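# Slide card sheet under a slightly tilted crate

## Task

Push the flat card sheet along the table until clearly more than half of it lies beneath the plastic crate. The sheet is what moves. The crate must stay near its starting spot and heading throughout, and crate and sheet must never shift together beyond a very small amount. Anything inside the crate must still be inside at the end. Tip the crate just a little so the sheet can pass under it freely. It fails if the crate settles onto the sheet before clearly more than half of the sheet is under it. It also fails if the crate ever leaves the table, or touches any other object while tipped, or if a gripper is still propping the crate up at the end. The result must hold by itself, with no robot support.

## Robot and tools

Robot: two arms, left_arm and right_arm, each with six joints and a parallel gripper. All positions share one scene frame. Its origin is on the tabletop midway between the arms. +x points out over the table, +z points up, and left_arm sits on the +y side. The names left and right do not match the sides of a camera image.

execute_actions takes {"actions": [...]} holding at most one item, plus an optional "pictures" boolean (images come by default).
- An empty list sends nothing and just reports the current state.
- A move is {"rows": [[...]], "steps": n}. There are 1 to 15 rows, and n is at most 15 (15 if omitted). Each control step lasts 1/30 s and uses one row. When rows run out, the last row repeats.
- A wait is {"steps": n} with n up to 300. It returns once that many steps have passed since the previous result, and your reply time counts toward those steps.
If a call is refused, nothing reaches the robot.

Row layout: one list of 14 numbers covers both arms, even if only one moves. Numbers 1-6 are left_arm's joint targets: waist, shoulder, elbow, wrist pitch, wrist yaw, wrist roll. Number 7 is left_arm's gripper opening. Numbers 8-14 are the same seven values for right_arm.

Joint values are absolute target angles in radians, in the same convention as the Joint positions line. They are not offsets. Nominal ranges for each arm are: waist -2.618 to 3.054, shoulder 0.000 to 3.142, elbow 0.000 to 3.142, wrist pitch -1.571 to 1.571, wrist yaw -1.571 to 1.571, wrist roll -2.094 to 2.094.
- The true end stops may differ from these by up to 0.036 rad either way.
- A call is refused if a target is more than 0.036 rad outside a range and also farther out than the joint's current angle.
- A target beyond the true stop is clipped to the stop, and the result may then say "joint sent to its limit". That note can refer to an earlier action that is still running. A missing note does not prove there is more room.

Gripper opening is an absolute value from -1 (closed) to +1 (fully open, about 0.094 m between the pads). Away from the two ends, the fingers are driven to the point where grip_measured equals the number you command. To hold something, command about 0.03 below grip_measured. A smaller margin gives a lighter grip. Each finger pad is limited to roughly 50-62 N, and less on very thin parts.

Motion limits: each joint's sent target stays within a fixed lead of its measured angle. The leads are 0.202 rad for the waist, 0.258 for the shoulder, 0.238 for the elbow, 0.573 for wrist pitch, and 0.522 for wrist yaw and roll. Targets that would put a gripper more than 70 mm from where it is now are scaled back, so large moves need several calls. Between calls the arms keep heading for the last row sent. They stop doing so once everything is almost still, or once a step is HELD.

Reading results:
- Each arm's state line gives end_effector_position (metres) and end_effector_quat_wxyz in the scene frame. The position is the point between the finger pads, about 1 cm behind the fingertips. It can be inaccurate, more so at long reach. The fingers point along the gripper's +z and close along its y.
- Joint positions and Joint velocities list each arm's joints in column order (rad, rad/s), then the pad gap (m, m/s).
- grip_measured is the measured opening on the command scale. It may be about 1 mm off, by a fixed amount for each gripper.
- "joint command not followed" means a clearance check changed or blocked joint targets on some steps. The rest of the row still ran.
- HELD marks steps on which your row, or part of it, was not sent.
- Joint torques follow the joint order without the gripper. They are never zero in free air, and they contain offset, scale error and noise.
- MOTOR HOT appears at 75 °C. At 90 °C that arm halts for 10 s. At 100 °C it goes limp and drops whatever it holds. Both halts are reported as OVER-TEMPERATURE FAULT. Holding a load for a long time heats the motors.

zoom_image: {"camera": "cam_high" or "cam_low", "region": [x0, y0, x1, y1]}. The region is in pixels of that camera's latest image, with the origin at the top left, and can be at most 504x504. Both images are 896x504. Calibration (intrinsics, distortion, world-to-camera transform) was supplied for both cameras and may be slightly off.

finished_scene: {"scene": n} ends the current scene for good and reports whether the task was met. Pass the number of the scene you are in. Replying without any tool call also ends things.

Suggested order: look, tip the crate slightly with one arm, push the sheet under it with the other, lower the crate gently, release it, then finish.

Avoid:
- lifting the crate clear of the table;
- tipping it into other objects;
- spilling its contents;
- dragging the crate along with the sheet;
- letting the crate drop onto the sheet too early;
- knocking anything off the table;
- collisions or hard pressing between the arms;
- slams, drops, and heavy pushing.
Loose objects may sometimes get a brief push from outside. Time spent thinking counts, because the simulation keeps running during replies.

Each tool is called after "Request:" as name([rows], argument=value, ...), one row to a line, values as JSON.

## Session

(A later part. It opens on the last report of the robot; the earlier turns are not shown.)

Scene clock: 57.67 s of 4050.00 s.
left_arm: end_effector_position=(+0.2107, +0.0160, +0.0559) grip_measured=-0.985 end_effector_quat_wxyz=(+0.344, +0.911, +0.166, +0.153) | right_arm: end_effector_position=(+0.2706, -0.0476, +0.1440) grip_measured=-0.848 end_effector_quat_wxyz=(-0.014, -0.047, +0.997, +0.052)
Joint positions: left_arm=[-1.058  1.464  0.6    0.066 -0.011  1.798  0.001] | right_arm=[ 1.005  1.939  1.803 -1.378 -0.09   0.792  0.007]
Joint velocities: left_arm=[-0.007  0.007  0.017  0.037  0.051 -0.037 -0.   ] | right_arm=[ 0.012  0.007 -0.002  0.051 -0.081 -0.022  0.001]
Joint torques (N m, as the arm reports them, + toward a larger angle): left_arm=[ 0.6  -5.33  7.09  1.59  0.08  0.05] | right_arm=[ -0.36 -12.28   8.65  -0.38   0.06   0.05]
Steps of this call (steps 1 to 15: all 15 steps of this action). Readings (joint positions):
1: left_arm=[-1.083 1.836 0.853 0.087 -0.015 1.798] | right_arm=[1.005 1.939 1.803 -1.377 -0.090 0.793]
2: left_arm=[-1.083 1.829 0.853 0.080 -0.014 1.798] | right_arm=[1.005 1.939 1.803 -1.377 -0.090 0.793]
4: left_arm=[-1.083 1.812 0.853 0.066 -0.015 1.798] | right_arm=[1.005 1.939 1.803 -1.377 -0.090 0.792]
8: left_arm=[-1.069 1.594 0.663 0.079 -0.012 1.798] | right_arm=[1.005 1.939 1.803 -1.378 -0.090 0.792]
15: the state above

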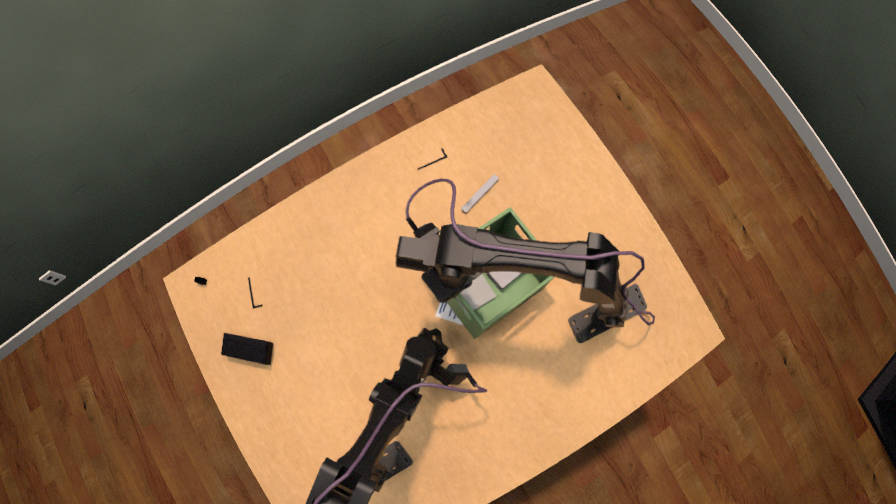

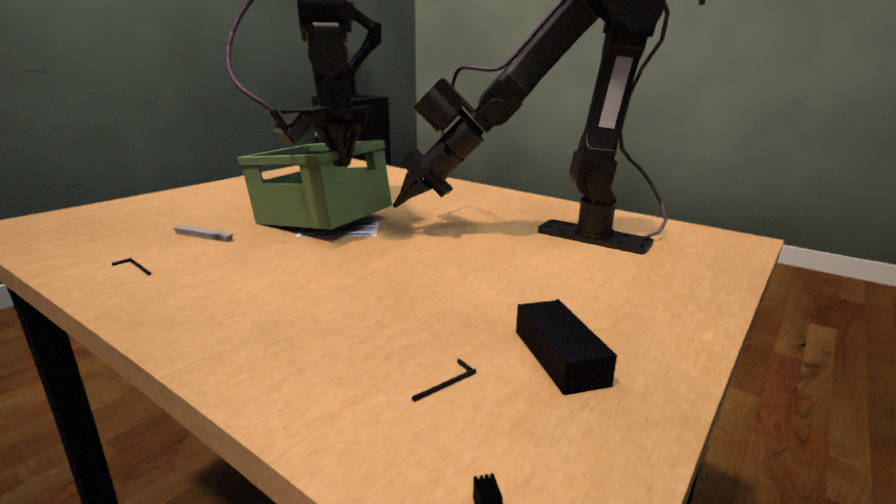

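Mostly under. Lower and release.

Request:
execute_actions([
  {"rows":[[-1.05,1.45,0.6,0.07,0,1.8,-1,1.005,1.91,1.83,-1.42,-0.07,0.8,-1],[-1.05,1.45,0.6,0.07,0,1.8,-1,1.01,1.93,1.83,-1.41,-0.06,0.8,-1],[-1.05,1.45,0.6,0.07,0,1.8,-1,1.015,1.95,1.83,-1.40,-0.05,0.81,-1],[-1.05,1.45,0.6,0.07,0,1.8,-1,1.02,1.97,1.83,-1.39,-0.04,0.81,-1],[-1.05,1.45,0.6,0.07,0,1.8,-1,1.025,1.99,1.83,-1.38,-0.03,0.82,-1],[-1.05,1.45,0.6,0.07,0,1.8,-1,1.03,2.02,1.83,-1.37,-0.02,0.82,-1]]},
], pictures=false)

Request:
execute_actions([
  {"rows":[[-1.05,1.45,0.6,0.07,0,1.8,-1,1.03,2.02,1.83,-1.37,-0.02,0.82,0]],"steps":10},
], pictures=false)

Request:
execute_actions([
  {"rows":[[-1.05,1.45,0.6,0.07,0,1.8,-1,1.03,1.8,1.83,-1.45,0,0.82,0]]},
])

Scene clock: 63.37 s of 4050.00 s.
left_arm: end_effector_position=(+0.2107, +0.0160, +0.0559) grip_measured=-0.985 end_effector_quat_wxyz=(+0.344, +0.911, +0.166, +0.153) | right_arm: end_effector_position=(+0.2726, -0.0359, +0.1157) grip_measured=-0.852 end_effector_quat_wxyz=(-0.020, -0.045, +0.998, +0.025)
Joint positions: left_arm=[-1.058  1.464  0.6    0.066 -0.011  1.798  0.001] | right_arm=[ 1.033  2.023  1.814 -1.348 -0.063  0.822  0.007]
Joint velocities: left_arm=[ 0.017 -0.007 -0.002 -0.081  0.022  0.007  0.001] | right_arm=[-0.012  0.007 -0.012  0.051  0.037  0.051 -0.001]
Joint torques (N m, as the arm reports them, + toward a larger angle): left_arm=[ 0.69 -5.27  7.05  1.57  0.08  0.03] | right_arm=[-0.1  -9.23  7.7  -0.18  0.38 -0.03]
Steps of this call (steps 1 to 15: the robot went on to your last target; steps 16 to 90: nothing new was sent; then 2.20 s passed at rest; steps 91 to 105: all 15 steps of this action). Readings (joint positions):
91: left_arm=[-1.058 1.464 0.600 0.066 -0.011 1.798] | right_arm=[1.005 1.939 1.803 -1.377 -0.090 0.792]
92: left_arm=[-1.058 1.464 0.600 0.066 -0.011 1.798] | right_arm=[1.005 1.941 1.803 -1.377 -0.089 0.792]
94: left_arm=[-1.058 1.464 0.600 0.066 -0.011 1.798] | right_arm=[1.008 1.953 1.803 -1.369 -0.088 0.797]
98: left_arm=[-1.058 1.464 0.600 0.066 -0.011 1.798] | right_arm=[1.029 2.012 1.806 -1.341 -0.071 0.817]
105: the state above

Scene clock: 63.70 s of 4050.00 s.
left_arm: end_effector_position=(+0.2107, +0.0160, +0.0559) grip_measured=-0.985 end_effector_quat_wxyz=(+0.344, +0.911, +0.166, +0.153) | right_arm: end_effector_position=(+0.2745, -0.0395, +0.1155) grip_measured=-0.001 end_effector_quat_wxyz=(-0.014, -0.044, +0.999, +0.016)
Joint positions: left_arm=[-1.058  1.464  0.6    0.066 -0.011  1.798  0.001] | right_arm=[ 1.033  2.023  1.814 -1.355 -0.042  0.822  0.047]
Joint velocities: left_arm=[-0.007 -0.002 -0.002 -0.007 -0.066 -0.022  0.001] | right_arm=[-0.012  0.017 -0.007 -0.007 -0.066 -0.022 -0.   ]
Joint torques (N m, as the arm reports them, + toward a larger angle): left_arm=[ 0.67 -5.31  7.    1.58  0.08  0.04] | right_arm=[-0.16 -9.15  7.7  -0.13  0.18 -0.04]
Steps of this call (steps 1 to 10: all 10 steps of this action). Readings (joint positions):
1: left_arm=[-1.058 1.464 0.600 0.066 -0.011 1.798] | right_arm=[1.033 2.023 1.814 -1.348 -0.060 0.822]
2: left_arm=[-1.058 1.464 0.600 0.066 -0.011 1.798] | right_arm=[1.033 2.023 1.814 -1.350 -0.056 0.822]
4: left_arm=[-1.058 1.464 0.600 0.066 -0.011 1.798] | right_arm=[1.033 2.023 1.814 -1.353 -0.050 0.822]
8: left_arm=[-1.058 1.464 0.600 0.066 -0.011 1.798] | right_arm=[1.033 2.023 1.814 -1.355 -0.044 0.822]
10: the state above

Scene clock: 64.20 s of 4050.00 s.
left_arm: end_effector_position=(+0.2107, +0.0160, +0.0559) grip_measured=-0.985 end_effector_quat_wxyz=(+0.344, +0.911, +0.166, +0.153) | right_arm: end_effector_position=(+0.2620, -0.0620, +0.2002) grip_measured=-0.001 end_effector_quat_wxyz=(+0.048, -0.045, +0.995, +0.072)
Joint positions: left_arm=[-1.058  1.464  0.6    0.066 -0.011  1.798  0.001] | right_arm=[ 1.033  1.794  1.83  -1.434 -0.02   0.822  0.047]
Joint velocities: left_arm=[-0.002  0.007  0.007  0.022 -0.022  0.066 -0.   ] | right_arm=[ 0.017  0.164 -0.002 -0.095 -0.037 -0.037  0.   ]
Joint torques (N m, as the arm reports them, + toward a larger angle): left_arm=[ 0.7  -5.23  7.03  1.57  0.09  0.04] | right_arm=[-0.15 -7.39  6.4   0.18  0.19 -0.04]
Steps of this call (steps 1 to 15: all 15 steps of this action). Readings (joint positions):
1: left_arm=[-1.058 1.464 0.600 0.066 -0.011 1.798] | right_arm=[1.033 2.010 1.811 -1.356 -0.041 0.822]
2: left_arm=[-1.058 1.464 0.600 0.066 -0.011 1.798] | right_arm=[1.033 1.988 1.804 -1.364 -0.039 0.822]
4: left_arm=[-1.058 1.464 0.600 0.066 -0.011 1.798] | right_arm=[1.033 1.918 1.803 -1.387 -0.034 0.822]
8: left_arm=[-1.058 1.464 0.600 0.066 -0.011 1.798] | right_arm=[1.033 1.789 1.823 -1.419 -0.024 0.822]
15: the state above

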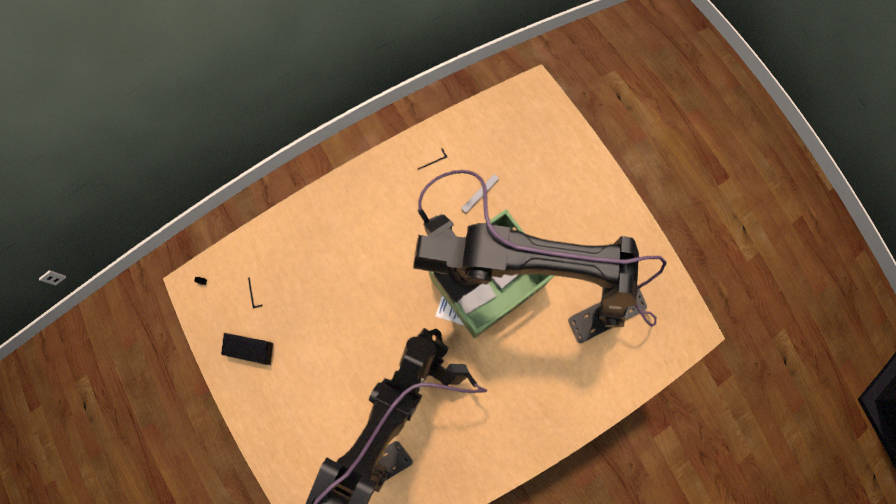

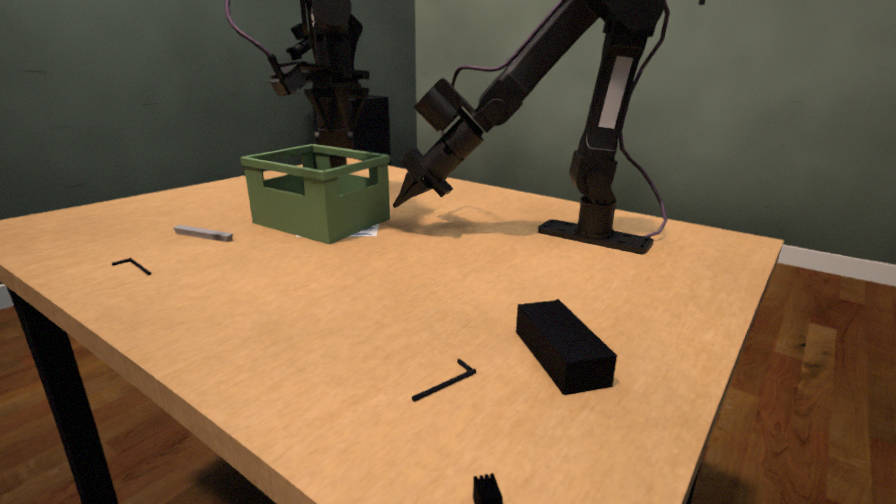

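Request:
finished_scene(scene=2)

The scene is finished: the task was done.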